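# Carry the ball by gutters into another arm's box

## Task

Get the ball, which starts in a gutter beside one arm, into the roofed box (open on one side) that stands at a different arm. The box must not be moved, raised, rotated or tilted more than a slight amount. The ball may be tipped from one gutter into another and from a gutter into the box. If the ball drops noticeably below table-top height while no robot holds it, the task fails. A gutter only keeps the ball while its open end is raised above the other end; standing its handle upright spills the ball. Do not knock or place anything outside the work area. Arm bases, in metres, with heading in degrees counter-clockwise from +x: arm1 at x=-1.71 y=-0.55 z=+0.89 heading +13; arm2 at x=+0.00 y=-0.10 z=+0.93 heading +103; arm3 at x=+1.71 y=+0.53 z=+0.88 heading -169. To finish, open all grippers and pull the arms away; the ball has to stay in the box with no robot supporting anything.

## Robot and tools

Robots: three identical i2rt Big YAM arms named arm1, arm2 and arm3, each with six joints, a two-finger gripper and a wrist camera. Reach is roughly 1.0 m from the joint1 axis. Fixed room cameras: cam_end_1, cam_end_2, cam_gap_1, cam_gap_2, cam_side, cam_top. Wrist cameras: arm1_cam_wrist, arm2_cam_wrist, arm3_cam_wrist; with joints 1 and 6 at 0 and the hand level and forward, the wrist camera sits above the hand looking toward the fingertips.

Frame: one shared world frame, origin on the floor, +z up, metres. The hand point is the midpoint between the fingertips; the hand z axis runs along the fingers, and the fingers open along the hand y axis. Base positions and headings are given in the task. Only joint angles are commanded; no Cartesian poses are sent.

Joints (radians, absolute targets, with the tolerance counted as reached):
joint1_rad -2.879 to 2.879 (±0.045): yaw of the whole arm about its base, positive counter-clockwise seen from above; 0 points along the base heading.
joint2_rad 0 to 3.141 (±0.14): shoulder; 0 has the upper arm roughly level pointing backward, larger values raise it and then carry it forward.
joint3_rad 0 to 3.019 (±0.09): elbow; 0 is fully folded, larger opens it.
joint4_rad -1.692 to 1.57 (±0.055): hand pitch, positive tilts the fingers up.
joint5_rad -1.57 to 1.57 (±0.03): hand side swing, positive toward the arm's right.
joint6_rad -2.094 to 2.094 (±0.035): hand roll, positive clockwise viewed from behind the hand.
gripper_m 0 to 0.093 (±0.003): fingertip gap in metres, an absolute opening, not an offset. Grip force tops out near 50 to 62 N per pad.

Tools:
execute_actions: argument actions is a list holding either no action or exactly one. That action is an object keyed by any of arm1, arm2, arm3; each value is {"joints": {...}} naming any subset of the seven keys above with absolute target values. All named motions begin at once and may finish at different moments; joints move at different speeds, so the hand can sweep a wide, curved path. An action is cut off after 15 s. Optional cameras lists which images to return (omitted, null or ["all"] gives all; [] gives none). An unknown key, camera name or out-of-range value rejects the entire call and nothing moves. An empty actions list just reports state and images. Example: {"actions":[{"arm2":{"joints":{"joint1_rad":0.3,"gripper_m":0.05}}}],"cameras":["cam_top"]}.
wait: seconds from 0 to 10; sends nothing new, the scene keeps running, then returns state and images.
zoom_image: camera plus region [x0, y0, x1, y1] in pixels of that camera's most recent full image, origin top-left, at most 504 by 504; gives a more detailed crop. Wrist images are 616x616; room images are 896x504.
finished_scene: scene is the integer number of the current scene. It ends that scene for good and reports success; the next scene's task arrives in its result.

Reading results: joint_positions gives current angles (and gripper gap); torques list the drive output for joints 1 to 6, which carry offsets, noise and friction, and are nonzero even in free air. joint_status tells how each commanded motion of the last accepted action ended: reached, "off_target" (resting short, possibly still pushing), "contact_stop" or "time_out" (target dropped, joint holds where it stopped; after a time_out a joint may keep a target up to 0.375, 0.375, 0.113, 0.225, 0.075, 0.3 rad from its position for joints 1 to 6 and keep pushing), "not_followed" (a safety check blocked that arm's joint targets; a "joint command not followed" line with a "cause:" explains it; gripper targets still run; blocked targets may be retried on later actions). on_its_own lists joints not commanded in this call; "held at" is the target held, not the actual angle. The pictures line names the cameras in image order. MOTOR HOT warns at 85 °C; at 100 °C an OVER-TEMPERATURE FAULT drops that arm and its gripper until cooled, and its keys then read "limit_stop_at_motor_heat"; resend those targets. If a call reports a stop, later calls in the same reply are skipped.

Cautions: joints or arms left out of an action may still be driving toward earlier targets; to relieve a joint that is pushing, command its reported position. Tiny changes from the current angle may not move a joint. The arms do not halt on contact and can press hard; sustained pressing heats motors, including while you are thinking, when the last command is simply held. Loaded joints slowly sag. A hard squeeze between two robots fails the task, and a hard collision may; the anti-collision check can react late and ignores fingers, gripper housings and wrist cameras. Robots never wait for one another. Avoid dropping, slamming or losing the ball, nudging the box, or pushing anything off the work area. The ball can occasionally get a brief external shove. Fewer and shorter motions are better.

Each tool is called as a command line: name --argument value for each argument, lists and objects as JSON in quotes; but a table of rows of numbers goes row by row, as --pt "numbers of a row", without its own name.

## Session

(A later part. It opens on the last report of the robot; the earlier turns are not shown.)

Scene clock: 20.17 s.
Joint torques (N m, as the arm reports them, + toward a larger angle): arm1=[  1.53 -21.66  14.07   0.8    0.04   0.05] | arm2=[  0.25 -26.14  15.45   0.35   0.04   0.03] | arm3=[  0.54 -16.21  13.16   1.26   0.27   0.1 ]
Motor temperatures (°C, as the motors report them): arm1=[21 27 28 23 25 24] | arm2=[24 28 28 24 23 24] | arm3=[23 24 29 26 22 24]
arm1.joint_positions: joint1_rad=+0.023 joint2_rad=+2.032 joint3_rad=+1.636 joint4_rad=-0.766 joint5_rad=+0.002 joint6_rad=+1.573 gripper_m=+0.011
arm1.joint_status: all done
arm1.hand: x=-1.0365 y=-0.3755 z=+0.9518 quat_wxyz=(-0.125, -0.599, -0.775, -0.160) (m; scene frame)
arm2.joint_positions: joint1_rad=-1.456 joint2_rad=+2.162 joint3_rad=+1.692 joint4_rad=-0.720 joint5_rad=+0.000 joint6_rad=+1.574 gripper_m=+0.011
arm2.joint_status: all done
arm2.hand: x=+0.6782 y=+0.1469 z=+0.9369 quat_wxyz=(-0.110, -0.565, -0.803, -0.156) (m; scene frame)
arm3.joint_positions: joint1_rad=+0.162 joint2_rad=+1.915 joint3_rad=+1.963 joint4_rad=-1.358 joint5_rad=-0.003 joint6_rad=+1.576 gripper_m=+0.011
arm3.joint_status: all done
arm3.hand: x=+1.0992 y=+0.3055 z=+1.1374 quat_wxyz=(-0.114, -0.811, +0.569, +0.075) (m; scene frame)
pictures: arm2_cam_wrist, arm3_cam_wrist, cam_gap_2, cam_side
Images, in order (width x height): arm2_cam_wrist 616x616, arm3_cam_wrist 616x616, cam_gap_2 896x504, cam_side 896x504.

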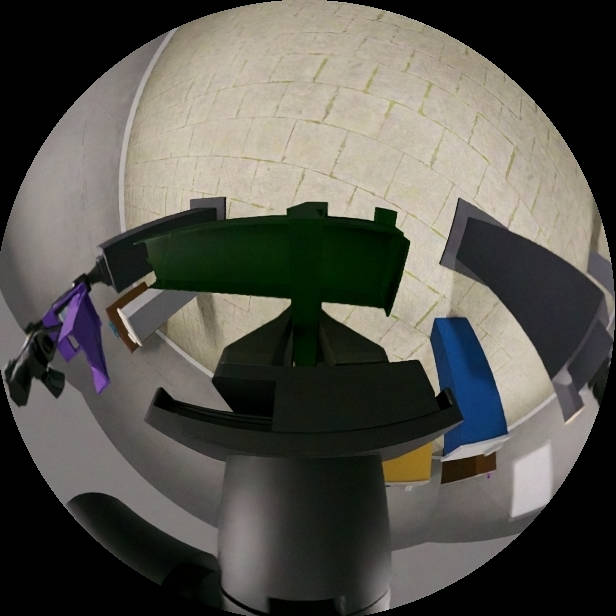

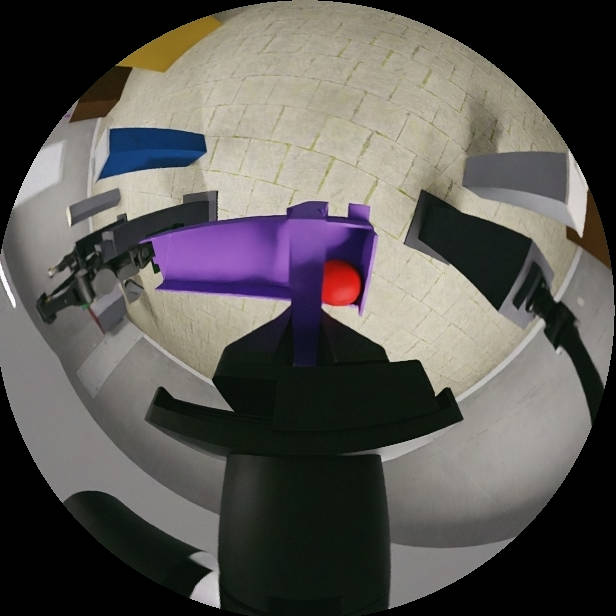

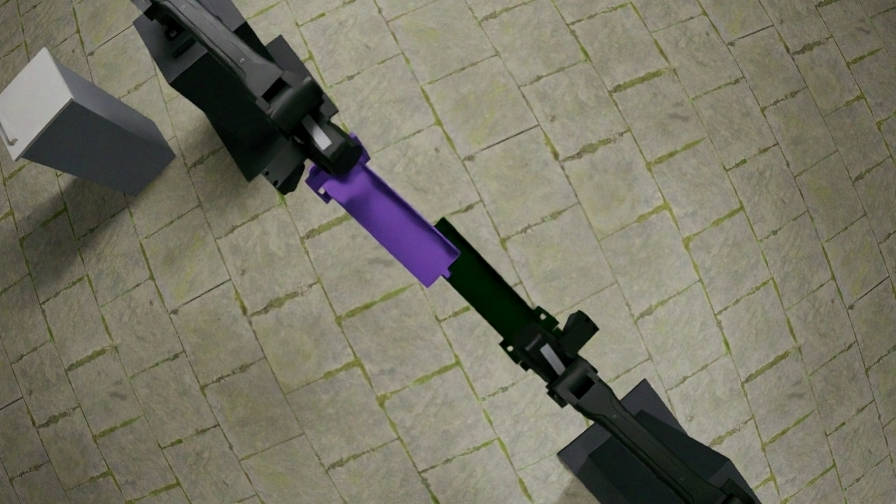

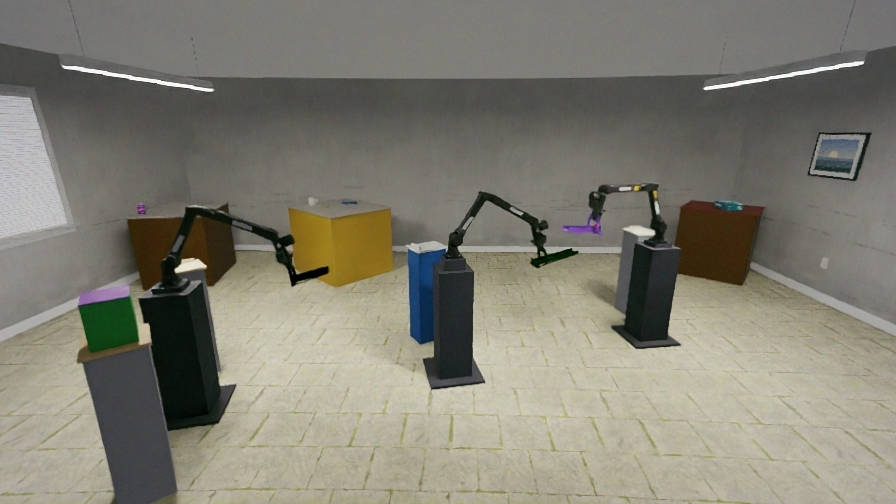

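execute_actions --actions '[{"arm3":{"joints":{"joint2_rad":1.99}}}]' --cameras '["arm3_cam_wrist","arm2_cam_wrist","cam_gap_2","cam_side"]'

zoom_image --camera "cam_side" --region '[500,170,660,280]'

Scene clock: 21.37 s.
Joint torques (N m, as the arm reports them, + toward a larger angle): arm1=[  1.35 -21.64  13.99   0.82   0.03   0.03] | arm2=[  0.33 -25.79  15.45   0.34   0.09   0.05] | arm3=[  0.56 -18.42  12.01   1.12   0.27   0.1 ]
Motor temperatures (°C, as the motors report them): arm1=[21 27 28 23 25 24] | arm2=[24 29 29 24 23 24] | arm3=[23 24 29 26 22 24]
arm1.joint_positions: joint1_rad=+0.023 joint2_rad=+2.032 joint3_rad=+1.636 joint4_rad=-0.766 joint5_rad=+0.002 joint6_rad=+1.573 gripper_m=+0.011
arm1.joint_status: not commanded
arm1.hand: x=-1.0365 y=-0.3755 z=+0.9518 quat_wxyz=(-0.125, -0.599, -0.775, -0.160) (m; scene frame)
arm2.joint_positions: joint1_rad=-1.456 joint2_rad=+2.162 joint3_rad=+1.692 joint4_rad=-0.720 joint5_rad=+0.000 joint6_rad=+1.574 gripper_m=+0.011
arm2.joint_status: not commanded
arm2.hand: x=+0.6782 y=+0.1469 z=+0.9369 quat_wxyz=(-0.110, -0.565, -0.803, -0.156) (m; scene frame)
arm3.joint_positions: joint1_rad=+0.162 joint2_rad=+2.028 joint3_rad=+1.976 joint4_rad=-1.359 joint5_rad=-0.003 joint6_rad=+1.576 gripper_m=+0.011
arm3.joint_status: all done
arm3.hand: x=+1.0872 y=+0.3009 z=+1.0699 quat_wxyz=(-0.072, -0.815, +0.573, +0.046) (m; scene frame)
pictures: arm2_cam_wrist, arm3_cam_wrist, cam_gap_2, cam_side
Images, in order (width x height): arm2_cam_wrist 616x616, arm3_cam_wrist 616x616, cam_gap_2 896x504, cam_side 896x504.

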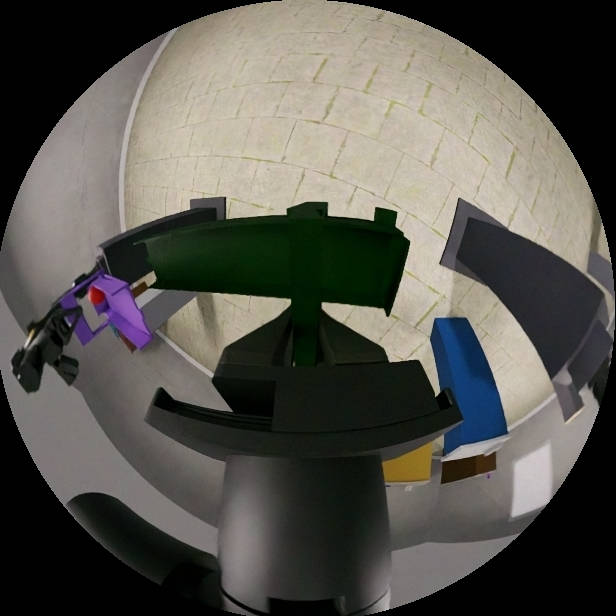

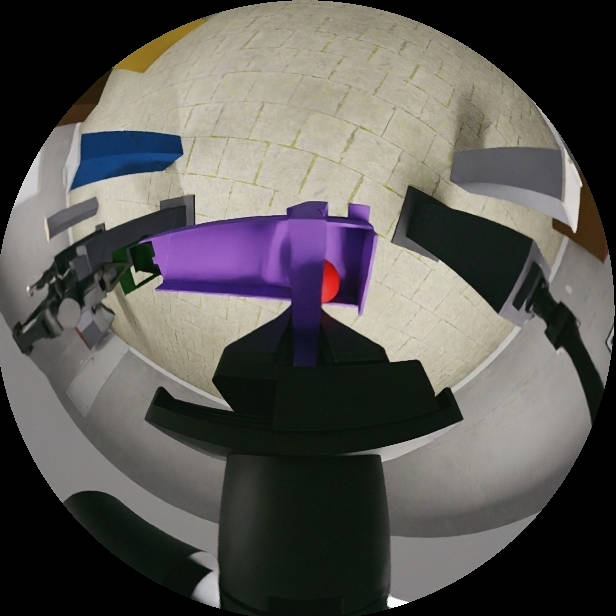

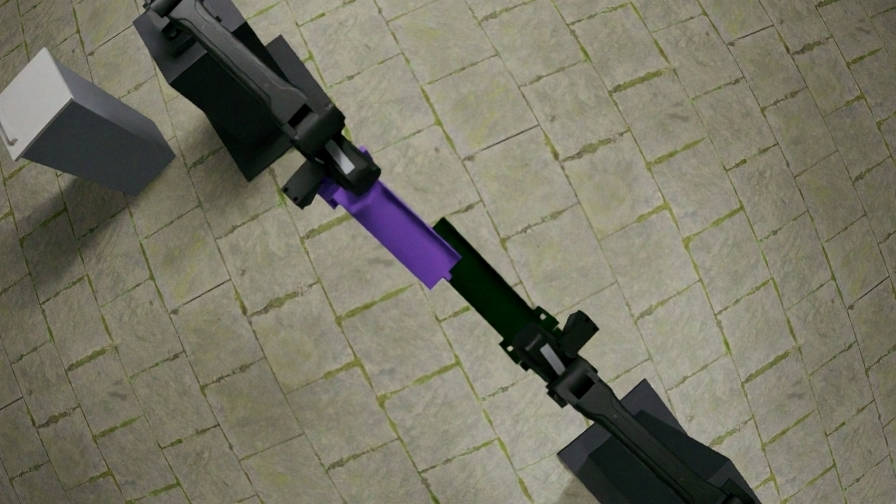

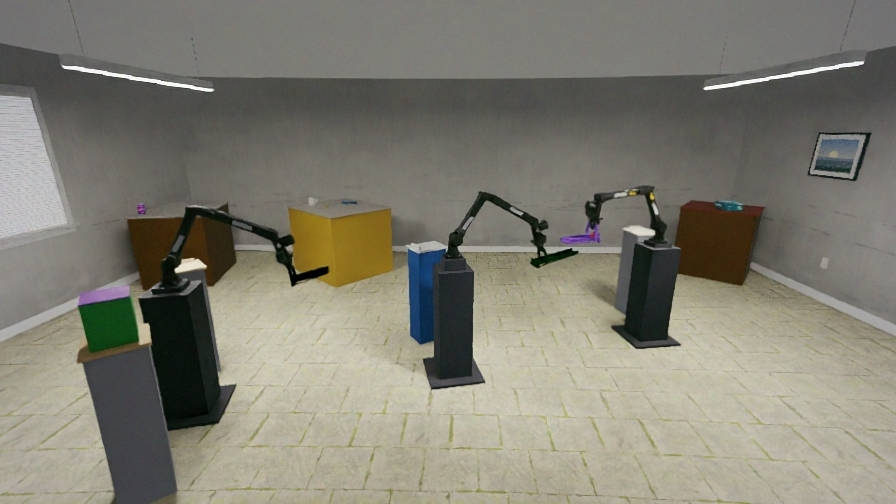

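Region (500, 170, 660, 280) of cam_side's 896x504 image, scaled by 3.150, with more detail than that image has; it fills the top 346 rows of this view, and the rest is white.

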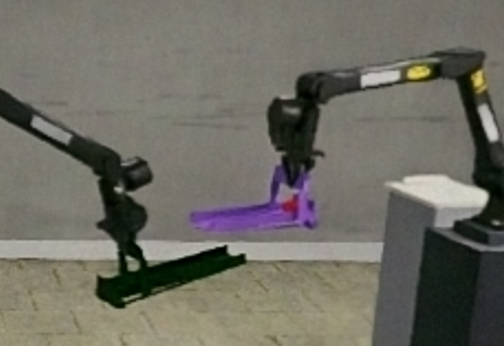

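execute_actions --actions '[{"arm3":{"joints":{"joint1_rad":0.205,"joint4_rad":-1.3}}}]' --cameras '["arm3_cam_wrist","cam_gap_2"]'

Scene clock: 22.33 s.
Joint torques (N m, as the arm reports them, + toward a larger angle): arm1=[  1.39 -21.6   14.06   0.79   0.03   0.05] | arm2=[  0.57 -26.61  15.46   0.46   0.07   0.06] | arm3=[  1.14 -18.53  12.03   1.89   0.24   0.1 ]
Motor temperatures (°C, as the motors report them): arm1=[21 28 29 23 25 24] | arm2=[24 29 29 24 23 24] | arm3=[23 25 30 26 22 24]
arm1.joint_positions: joint1_rad=+0.023 joint2_rad=+2.032 joint3_rad=+1.636 joint4_rad=-0.766 joint5_rad=+0.002 joint6_rad=+1.573 gripper_m=+0.011
arm1.joint_status: not commanded
arm1.hand: x=-1.0365 y=-0.3755 z=+0.9518 quat_wxyz=(-0.125, -0.599, -0.775, -0.160) (m; scene frame)
arm2.joint_positions: joint1_rad=-1.456 joint2_rad=+2.162 joint3_rad=+1.692 joint4_rad=-0.720 joint5_rad=+0.000 joint6_rad=+1.574 gripper_m=+0.011
arm2.joint_status: not commanded
arm2.hand: x=+0.6782 y=+0.1469 z=+0.9369 quat_wxyz=(-0.110, -0.565, -0.803, -0.156) (m; scene frame)
arm3.joint_positions: joint1_rad=+0.201 joint2_rad=+2.028 joint3_rad=+1.976 joint4_rad=-1.316 joint5_rad=-0.002 joint6_rad=+1.576 gripper_m=+0.011
arm3.joint_status: all done
arm3.hand: x=+1.0871 y=+0.2725 z=+1.0720 quat_wxyz=(-0.091, -0.825, +0.555, +0.057) (m; scene frame)
pictures: arm3_cam_wrist, cam_gap_2
Images, in order (width x height): arm3_cam_wrist 616x616, cam_gap_2 896x504.

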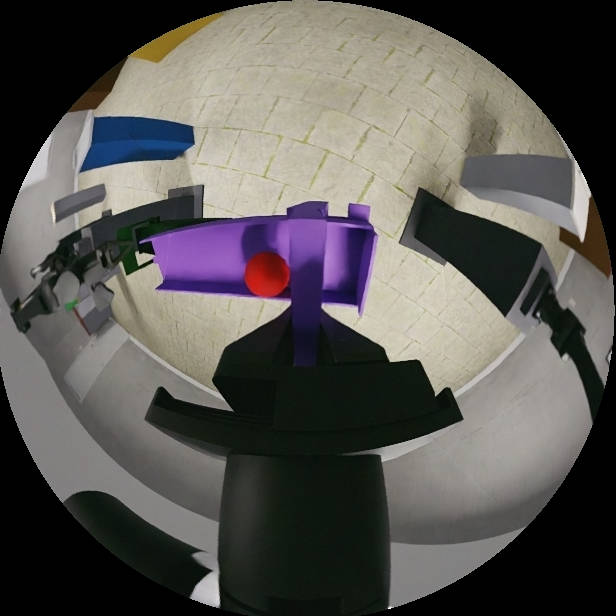

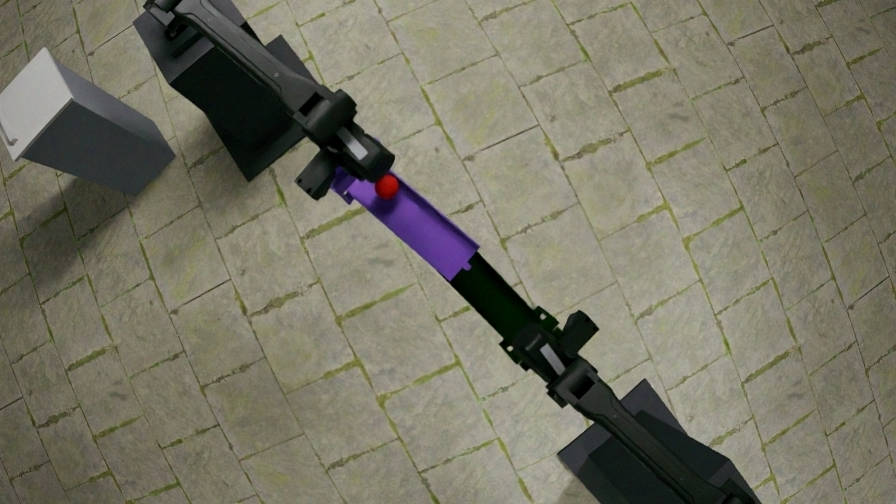

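Aligned; pouring.

execute_actions --actions '[{"arm3":{"joints":{"joint1_rad":0.182,"joint4_rad":-1.43}}}]' --cameras '["cam_gap_2","cam_side"]'

wait --seconds 2

Scene clock: 23.23 s.
Joint torques (N m, as the arm reports them, + toward a larger angle): arm1=[  1.49 -21.75  14.01   0.84   0.04   0.04] | arm2=[  0.51 -26.24  15.6    0.44   0.07   0.02] | arm3=[ -0.46 -18.34  11.96   0.86   0.24   0.1 ]
Motor temperatures (°C, as the motors report them): arm1=[21 28 29 23 25 24] | arm2=[24 29 30 24 23 24] | arm3=[23 25 30 26 22 24]
arm1.joint_positions: joint1_rad=+0.023 joint2_rad=+2.032 joint3_rad=+1.636 joint4_rad=-0.766 joint5_rad=+0.002 joint6_rad=+1.573 gripper_m=+0.011
arm1.joint_status: not commanded
arm1.hand: x=-1.0365 y=-0.3755 z=+0.9518 quat_wxyz=(-0.125, -0.599, -0.775, -0.160) (m; scene frame)
arm2.joint_positions: joint1_rad=-1.456 joint2_rad=+2.162 joint3_rad=+1.692 joint4_rad=-0.720 joint5_rad=+0.000 joint6_rad=+1.574 gripper_m=+0.011
arm2.joint_status: not commanded
arm2.hand: x=+0.6782 y=+0.1469 z=+0.9369 quat_wxyz=(-0.110, -0.565, -0.803, -0.156) (m; scene frame)
arm3.joint_positions: joint1_rad=+0.195 joint2_rad=+2.028 joint3_rad=+1.976 joint4_rad=-1.426 joint5_rad=-0.002 joint6_rad=+1.576 gripper_m=+0.011
arm3.joint_status: all done
arm3.hand: x=+1.1102 y=+0.2866 z=+1.0677 quat_wxyz=(-0.045, -0.826, +0.561, +0.027) (m; scene frame)
pictures: cam_gap_2, cam_side
Images, in order (width x height): cam_gap_2 896x504, cam_side 896x504.

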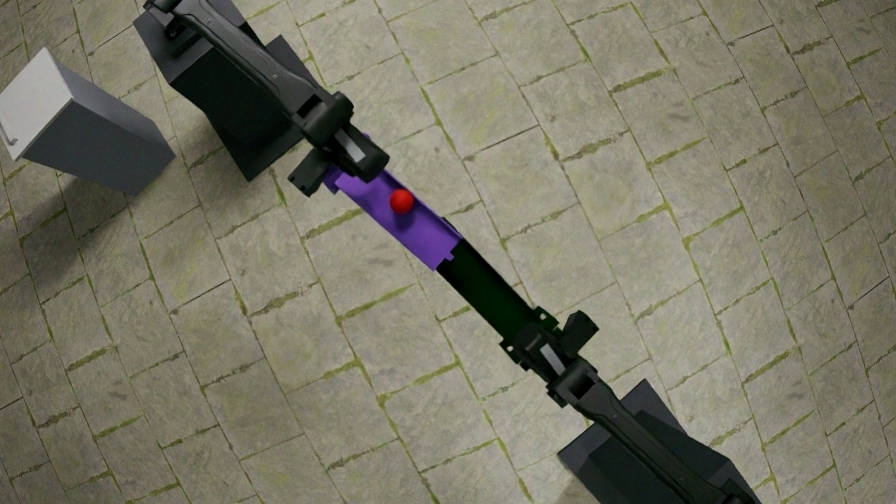

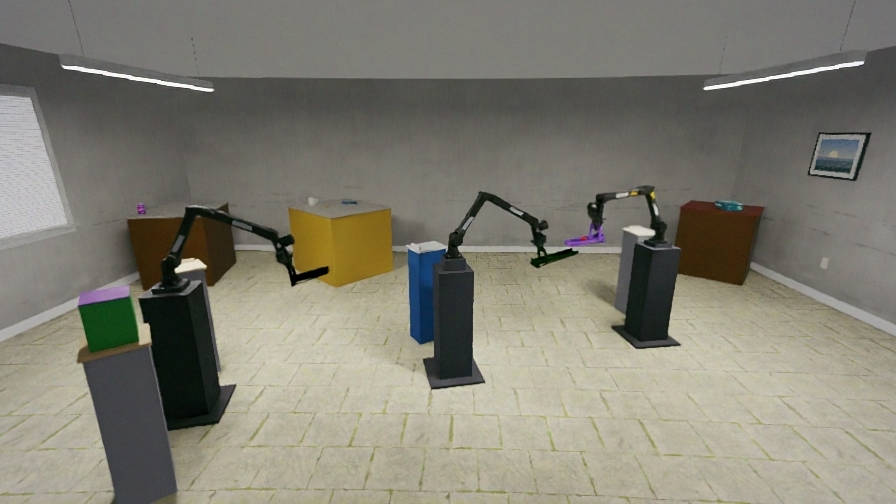

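Scene clock: 25.23 s.
Joint torques (N m, as the arm reports them, + toward a larger angle): arm1=[  1.47 -21.76  14.04   0.82   0.04   0.04] | arm2=[  0.41 -26.52  15.54   0.51   0.13   0.02] | arm3=[ -0.31 -18.2   11.88   0.91   0.24   0.11]
Motor temperatures (°C, as the motors report them): arm1=[21 28 29 23 25 24] | arm2=[24 29 30 24 23 24] | arm3=[23 25 30 26 22 24]
arm1.joint_positions: joint1_rad=+0.023 joint2_rad=+2.032 joint3_rad=+1.636 joint4_rad=-0.766 joint5_rad=+0.002 joint6_rad=+1.573 gripper_m=+0.011
arm1.joint_status: not commanded
arm1.hand: x=-1.0365 y=-0.3755 z=+0.9518 quat_wxyz=(-0.125, -0.599, -0.775, -0.160) (m; scene frame)
arm2.joint_positions: joint1_rad=-1.455 joint2_rad=+2.162 joint3_rad=+1.692 joint4_rad=-0.724 joint5_rad=-0.001 joint6_rad=+1.578 gripper_m=+0.011
arm2.joint_status: not commanded
arm2.hand: x=+0.6774 y=+0.1472 z=+0.9367 quat_wxyz=(-0.108, -0.566, -0.802, -0.155) (m; scene frame)
arm3.joint_positions: joint1_rad=+0.195 joint2_rad=+2.028 joint3_rad=+1.976 joint4_rad=-1.427 joint5_rad=-0.002 joint6_rad=+1.576 gripper_m=+0.011
arm3.joint_status: all done
arm3.hand: x=+1.1104 y=+0.2867 z=+1.0677 quat_wxyz=(-0.044, -0.827, +0.561, +0.027) (m; scene frame)
wait: 2.00 s; at rest by 0.27 s
pictures: arm1_cam_wrist, arm2_cam_wrist, arm3_cam_wrist, cam_end_1, cam_end_2, cam_gap_1, cam_gap_2, cam_side, cam_top
Images, in order (width x height): arm1_cam_wrist 616x616, arm2_cam_wrist 616x616, arm3_cam_wrist 616x616, cam_end_1 896x504, cam_end_2 896x504, cam_gap_1 896x504, cam_gap_2 896x504, cam_side 896x504, cam_top 896x504.

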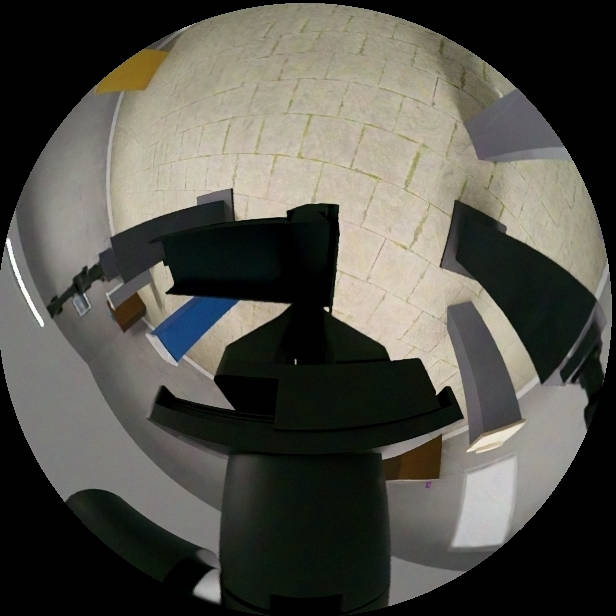

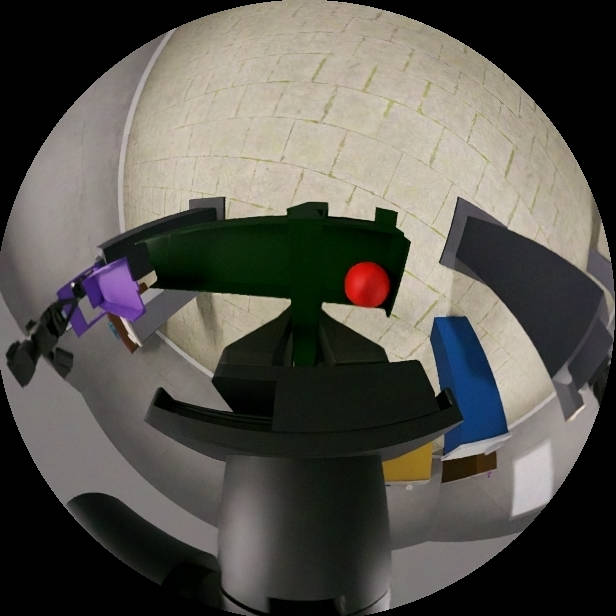

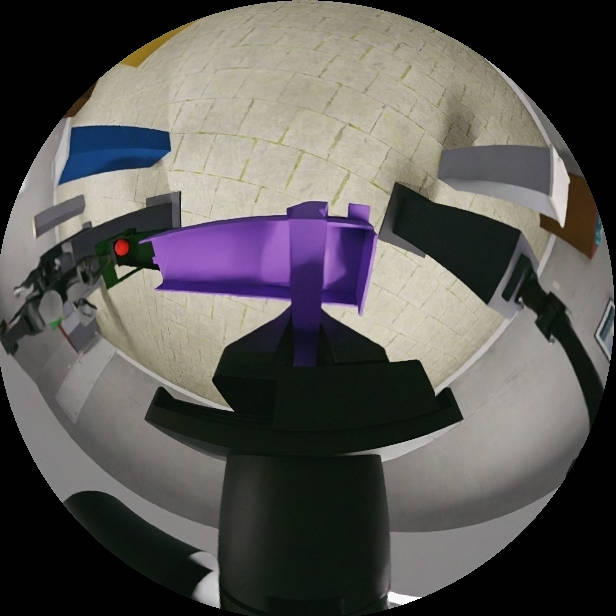

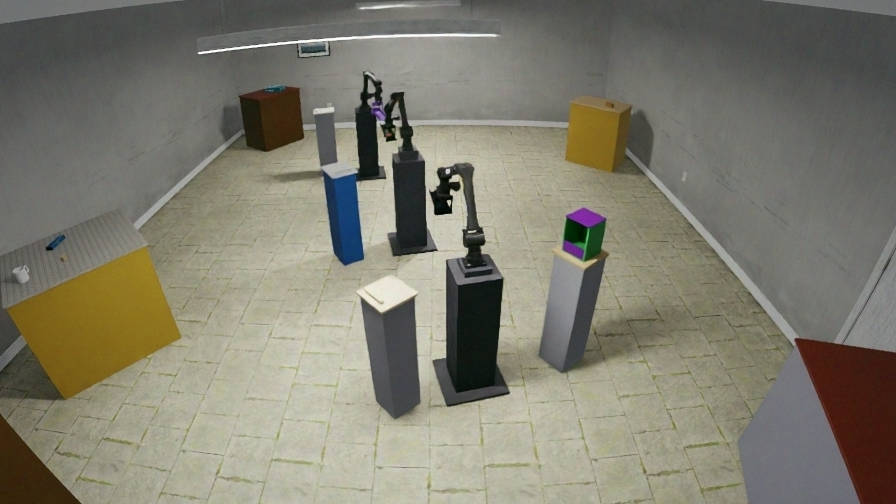

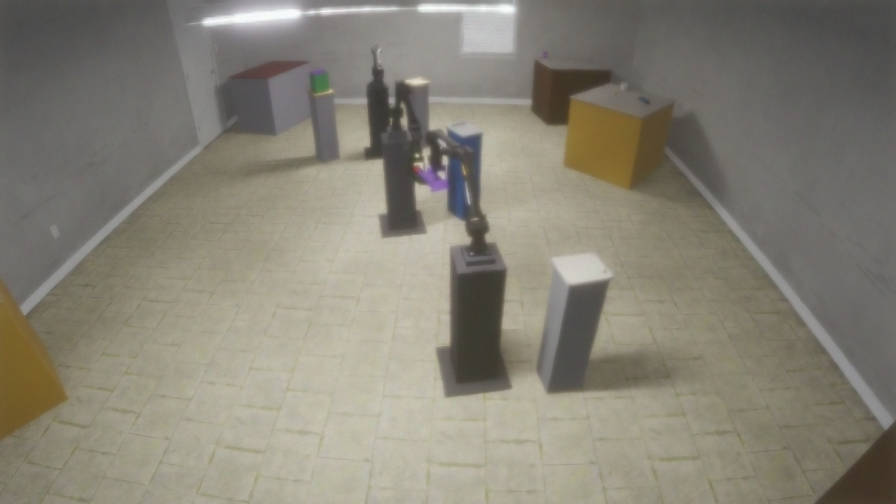

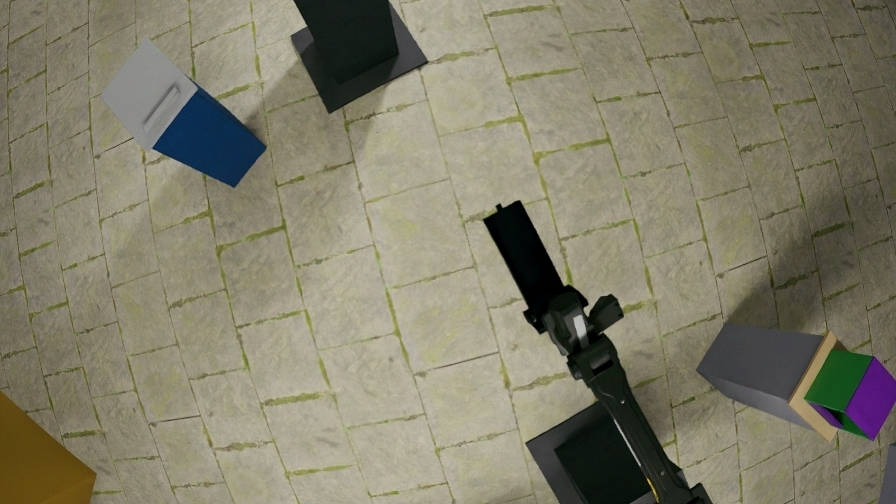

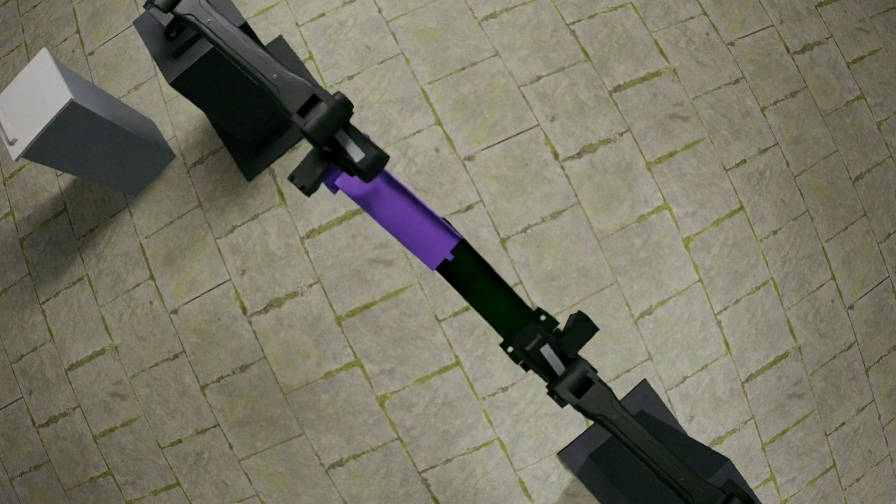

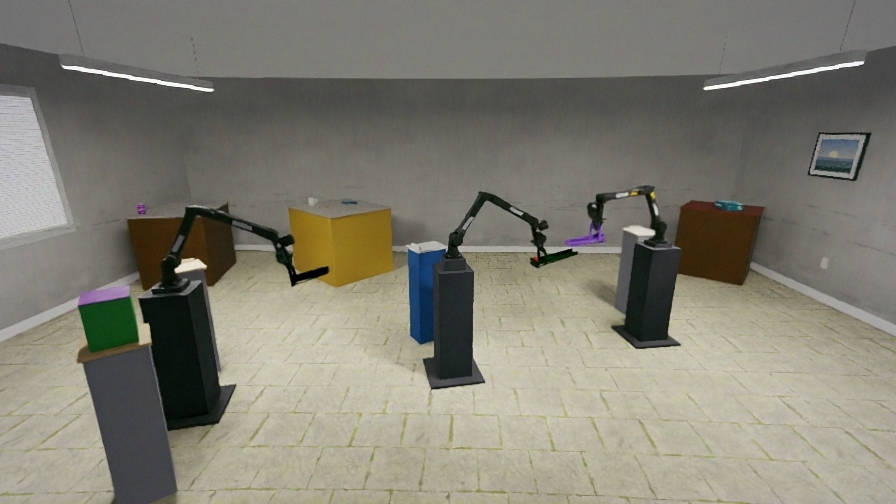

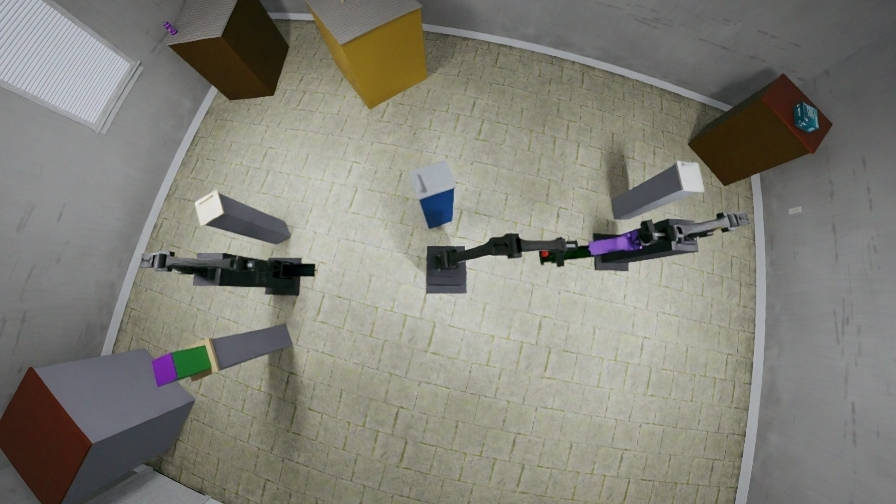

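execute_actions --actions '[{"arm3":{"joints":{"joint2_rad":1.6,"joint1_rad":-0.5}}}]' --cameras '[]'

execute_actions --actions '[{"arm2":{"joints":{"joint2_rad":1.6,"joint3_rad":1.55,"joint4_rad":-0.8,"joint1_rad":-1.0}},"arm3":{"joints":{"joint1_rad":-2.0,"joint2_rad":1.4,"joint3_rad":1.3,"joint4_rad":-1.0,"joint5_rad":-0.08,"joint6_rad":0.965}}}]' --cameras '["arm2_cam_wrist"]'

execute_actions --actions '[{"arm2":{"joints":{"joint1_rad":1.62}},"arm3":{"joints":{"joint2_rad":1.5,"joint3_rad":1.2}}}]' --cameras '["arm2_cam_wrist","arm3_cam_wrist"]'

Scene clock: 27.17 s.
Joint torques (N m, as the arm reports them, + toward a larger angle): arm1=[  1.66 -21.55  14.03   0.85   0.04   0.05] | arm2=[  0.41 -26.71  15.56   0.52   0.1    0.  ] | arm3=[  1.52 -12.62  10.22   1.83   0.05   0.07]
Motor temperatures (°C, as the motors report them): arm1=[21 28 30 23 25 24] | arm2=[24 30 31 24 23 24] | arm3=[23 26 31 26 22 24]
arm1.joint_positions: joint1_rad=+0.023 joint2_rad=+2.032 joint3_rad=+1.636 joint4_rad=-0.766 joint5_rad=+0.002 joint6_rad=+1.573 gripper_m=+0.011
arm1.joint_status: not commanded
arm1.hand: x=-1.0365 y=-0.3755 z=+0.9518 quat_wxyz=(-0.125, -0.599, -0.775, -0.160) (m; scene frame)
arm2.joint_positions: joint1_rad=-1.455 joint2_rad=+2.162 joint3_rad=+1.692 joint4_rad=-0.724 joint5_rad=-0.001 joint6_rad=+1.578 gripper_m=+0.011
arm2.joint_status: not commanded
arm2.hand: x=+0.6774 y=+0.1472 z=+0.9367 quat_wxyz=(-0.108, -0.566, -0.802, -0.155) (m; scene frame)
arm3.joint_positions: joint1_rad=-0.508 joint2_rad=+1.627 joint3_rad=+2.001 joint4_rad=-1.432 joint5_rad=+0.002 joint6_rad=+1.576 gripper_m=+0.011
arm3.joint_status: all done
arm3.hand: x=+1.1620 y=+0.7181 z=+1.3188 quat_wxyz=(-0.155, -0.563, +0.785, +0.206) (m; scene frame)
pictures: none
No camera images: the call's "cameras" was empty. Leave "cameras" out to get every camera's image.

Scene clock: 29.00 s.
Joint torques (N m, as the arm reports them, + toward a larger angle): arm1=[  1.52 -21.83  14.05   0.89   0.03   0.06] | arm2=[  0.93 -19.79  12.53   1.1    0.07   0.  ] | arm3=[ 0.94 -9.72 10.54  2.18 -0.06 -0.13]
Motor temperatures (°C, as the motors report them): arm1=[21 29 30 23 25 24] | arm2=[24 30 31 24 23 24] | arm3=[23 26 31 26 22 24]
arm1.joint_positions: joint1_rad=+0.023 joint2_rad=+2.032 joint3_rad=+1.636 joint4_rad=-0.766 joint5_rad=+0.002 joint6_rad=+1.573 gripper_m=+0.011
arm1.joint_status: not commanded
arm1.hand: x=-1.0365 y=-0.3755 z=+0.9518 quat_wxyz=(-0.125, -0.599, -0.775, -0.160) (m; scene frame)
arm2.joint_positions: joint1_rad=-1.003 joint2_rad=+1.622 joint3_rad=+1.529 joint4_rad=-0.795 joint5_rad=+0.000 joint6_rad=+1.579 gripper_m=+0.011
arm2.joint_status: all done
arm2.hand: x=+0.4483 y=+0.3639 z=+1.2090 quat_wxyz=(-0.126, -0.357, -0.872, -0.311) (m; scene frame)
arm3.joint_positions: joint1_rad=-2.002 joint2_rad=+1.419 joint3_rad=+1.268 joint4_rad=-1.014 joint5_rad=-0.077 joint6_rad=+0.980 gripper_m=+0.011
arm3.joint_status: all done
arm3.hand: x=+1.8260 y=+1.0266 z=+1.1121 quat_wxyz=(+0.042, -0.177, +0.963, +0.197) (m; scene frame)
pictures: arm2_cam_wrist
Images, in order (width x height): arm2_cam_wrist 616x616.

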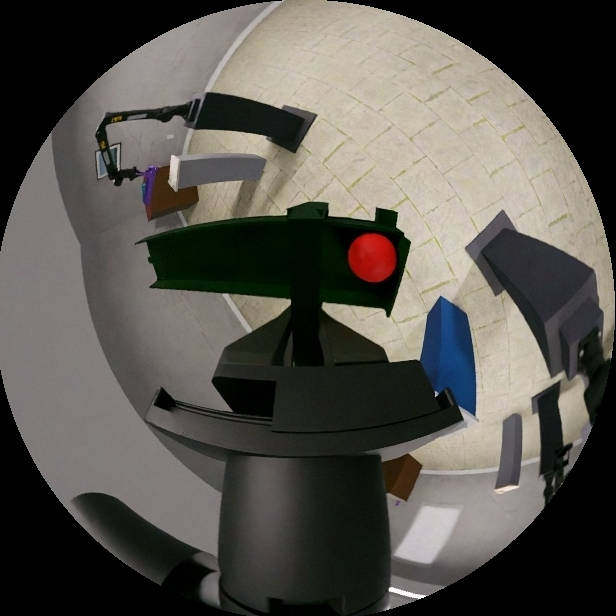

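Scene clock: 31.37 s.
Joint torques (N m, as the arm reports them, + toward a larger angle): arm1=[  1.28 -21.66  14.02   0.84   0.03   0.06] | arm2=[ -0.93 -20.77  12.46   1.18   0.13  -0.04] | arm3=[  0.9  -10.77   9.65   1.68  -0.06  -0.13]
Motor temperatures (°C, as the motors report them): arm1=[21 29 31 23 25 24] | arm2=[24 30 31 24 23 24] | arm3=[23 26 30 26 22 24]
arm1.joint_positions: joint1_rad=+0.023 joint2_rad=+2.032 joint3_rad=+1.636 joint4_rad=-0.766 joint5_rad=+0.002 joint6_rad=+1.573 gripper_m=+0.011
arm1.joint_status: not commanded
arm1.hand: x=-1.0365 y=-0.3755 z=+0.9518 quat_wxyz=(-0.125, -0.599, -0.775, -0.160) (m; scene frame)
arm2.joint_positions: joint1_rad=+1.627 joint2_rad=+1.624 joint3_rad=+1.529 joint4_rad=-0.795 joint5_rad=-0.002 joint6_rad=+1.579 gripper_m=+0.011
arm2.joint_status: all done
arm2.hand: x=-0.6190 y=-0.2811 z=+1.2042 quat_wxyz=(+0.268, +0.754, -0.567, -0.196) (m; scene frame)
arm3.joint_positions: joint1_rad=-2.002 joint2_rad=+1.525 joint3_rad=+1.171 joint4_rad=-1.010 joint5_rad=-0.077 joint6_rad=+0.979 gripper_m=+0.011
arm3.joint_status: all done
arm3.hand: x=+1.8190 y=+1.0015 z=+1.0196 quat_wxyz=(+0.001, -0.176, +0.978, +0.107) (m; scene frame)
pictures: arm2_cam_wrist, arm3_cam_wrist
Images, in order (width x height): arm2_cam_wrist 616x616, arm3_cam_wrist 616x616.

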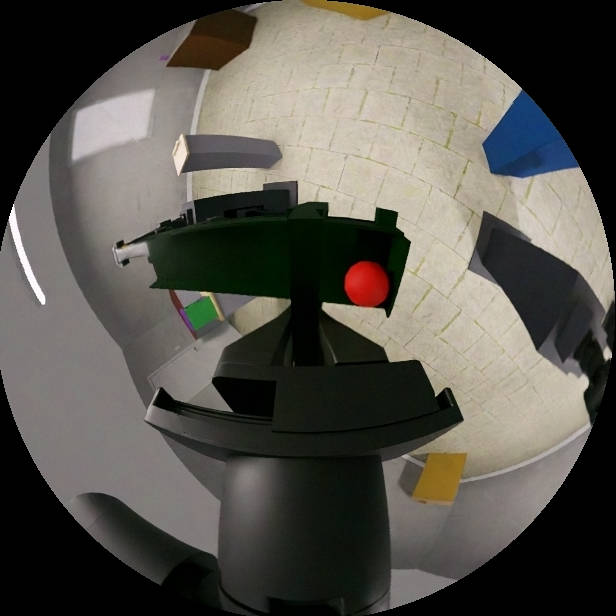

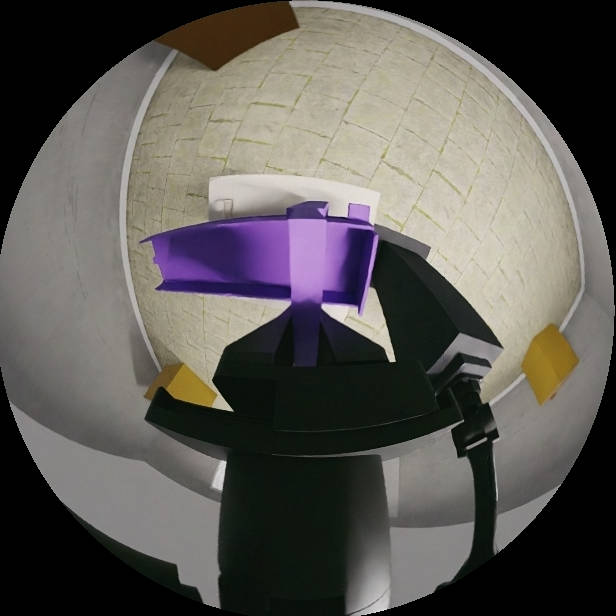

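execute_actions --actions '[{"arm2":{"joints":{"joint2_rad":1.87,"joint3_rad":1.78,"joint4_rad":-1.06}},"arm3":{"joints":{"joint2_rad":1.575,"joint4_rad":-0.97}}}]' --cameras '["arm2_cam_wrist","arm3_cam_wrist","cam_gap_1","cam_side"]'

zoom_image --camera "cam_side" --region '[250,190,410,300]'

Scene clock: 32.67 s.
Joint torques (N m, as the arm reports them, + toward a larger angle): arm1=[  1.44 -21.83  14.02   0.84   0.03   0.04] | arm2=[  0.15 -25.89  16.41   0.27   0.17  -0.02] | arm3=[  0.9  -11.06   9.32   1.71  -0.07  -0.13]
Motor temperatures (°C, as the motors report them): arm1=[21 29 31 23 25 24] | arm2=[24 30 31 24 23 24] | arm3=[23 26 30 26 22 24]
arm1.joint_positions: joint1_rad=+0.023 joint2_rad=+2.032 joint3_rad=+1.636 joint4_rad=-0.766 joint5_rad=+0.002 joint6_rad=+1.573 gripper_m=+0.011
arm1.joint_status: not commanded
arm1.hand: x=-1.0365 y=-0.3755 z=+0.9518 quat_wxyz=(-0.125, -0.599, -0.775, -0.160) (m; scene frame)
arm2.joint_positions: joint1_rad=+1.627 joint2_rad=+1.915 joint3_rad=+1.699 joint4_rad=-1.051 joint5_rad=-0.002 joint6_rad=+1.579 gripper_m=+0.011
arm2.joint_status: all done
arm2.hand: x=-0.6334 y=-0.2856 z=+1.0739 quat_wxyz=(+0.121, +0.790, -0.594, -0.087) (m; scene frame)
arm3.joint_positions: joint1_rad=-2.002 joint2_rad=+1.596 joint3_rad=+1.171 joint4_rad=-0.983 joint5_rad=-0.077 joint6_rad=+0.979 gripper_m=+0.011
arm3.joint_status: all done
arm3.hand: x=+1.8202 y=+1.0072 z=+0.9877 quat_wxyz=(-0.008, -0.176, +0.981, +0.087) (m; scene frame)
pictures: arm2_cam_wrist, arm3_cam_wrist, cam_gap_1, cam_side
Images, in order (width x height): arm2_cam_wrist 616x616, arm3_cam_wrist 616x616, cam_gap_1 896x504, cam_side 896x504.

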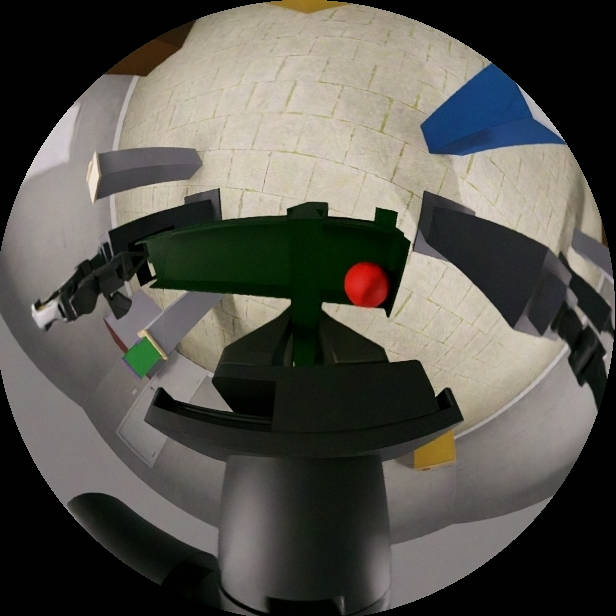

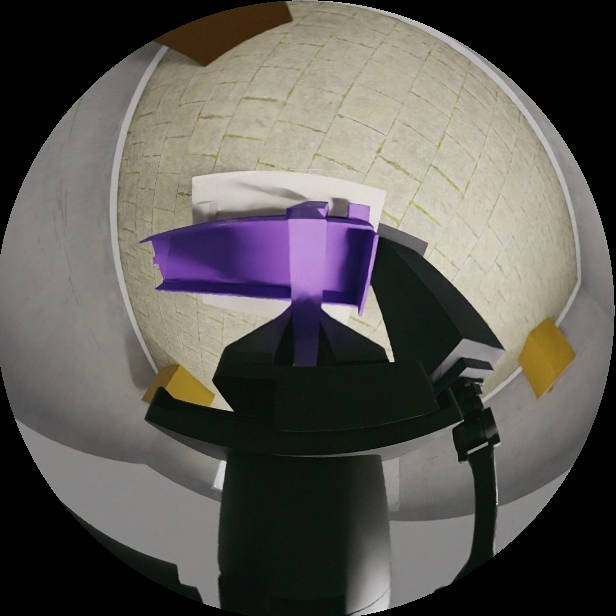

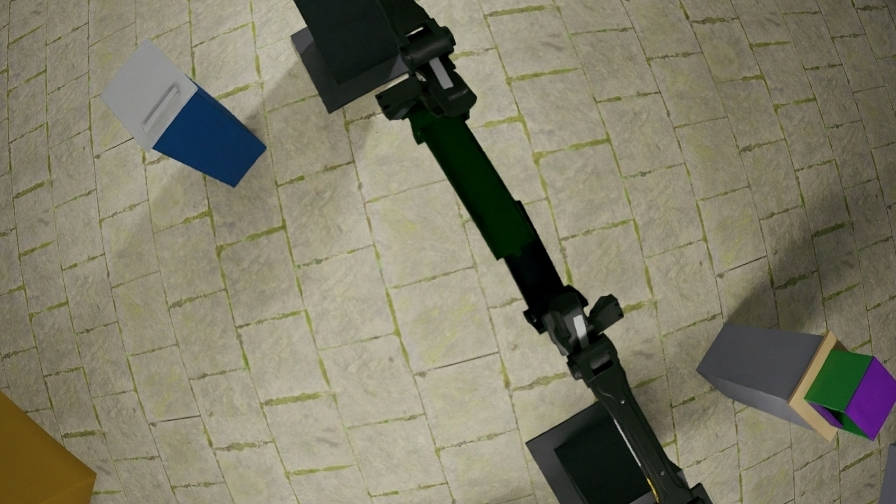

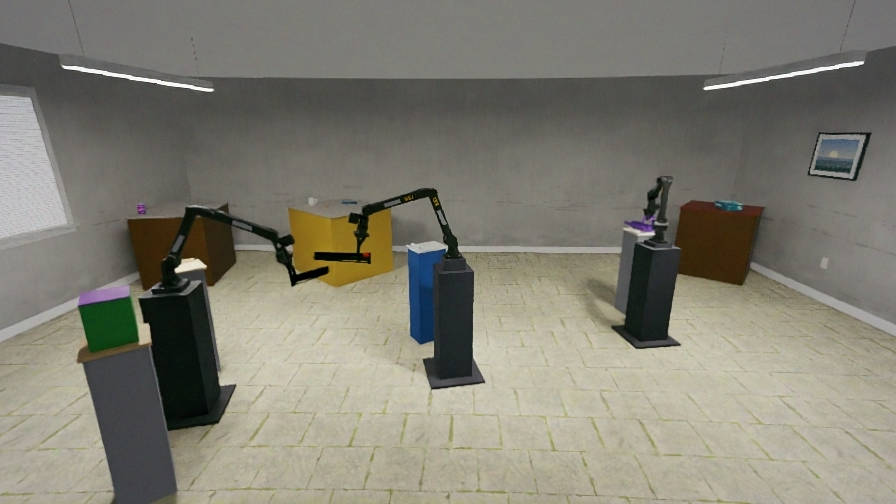

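Region (250, 190, 410, 300) of cam_side's 896x504 image, scaled by 3.150, with more detail than that image has; it fills the top 346 rows of this view, and the rest is white.

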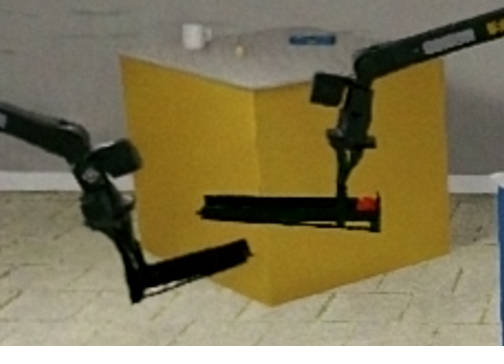

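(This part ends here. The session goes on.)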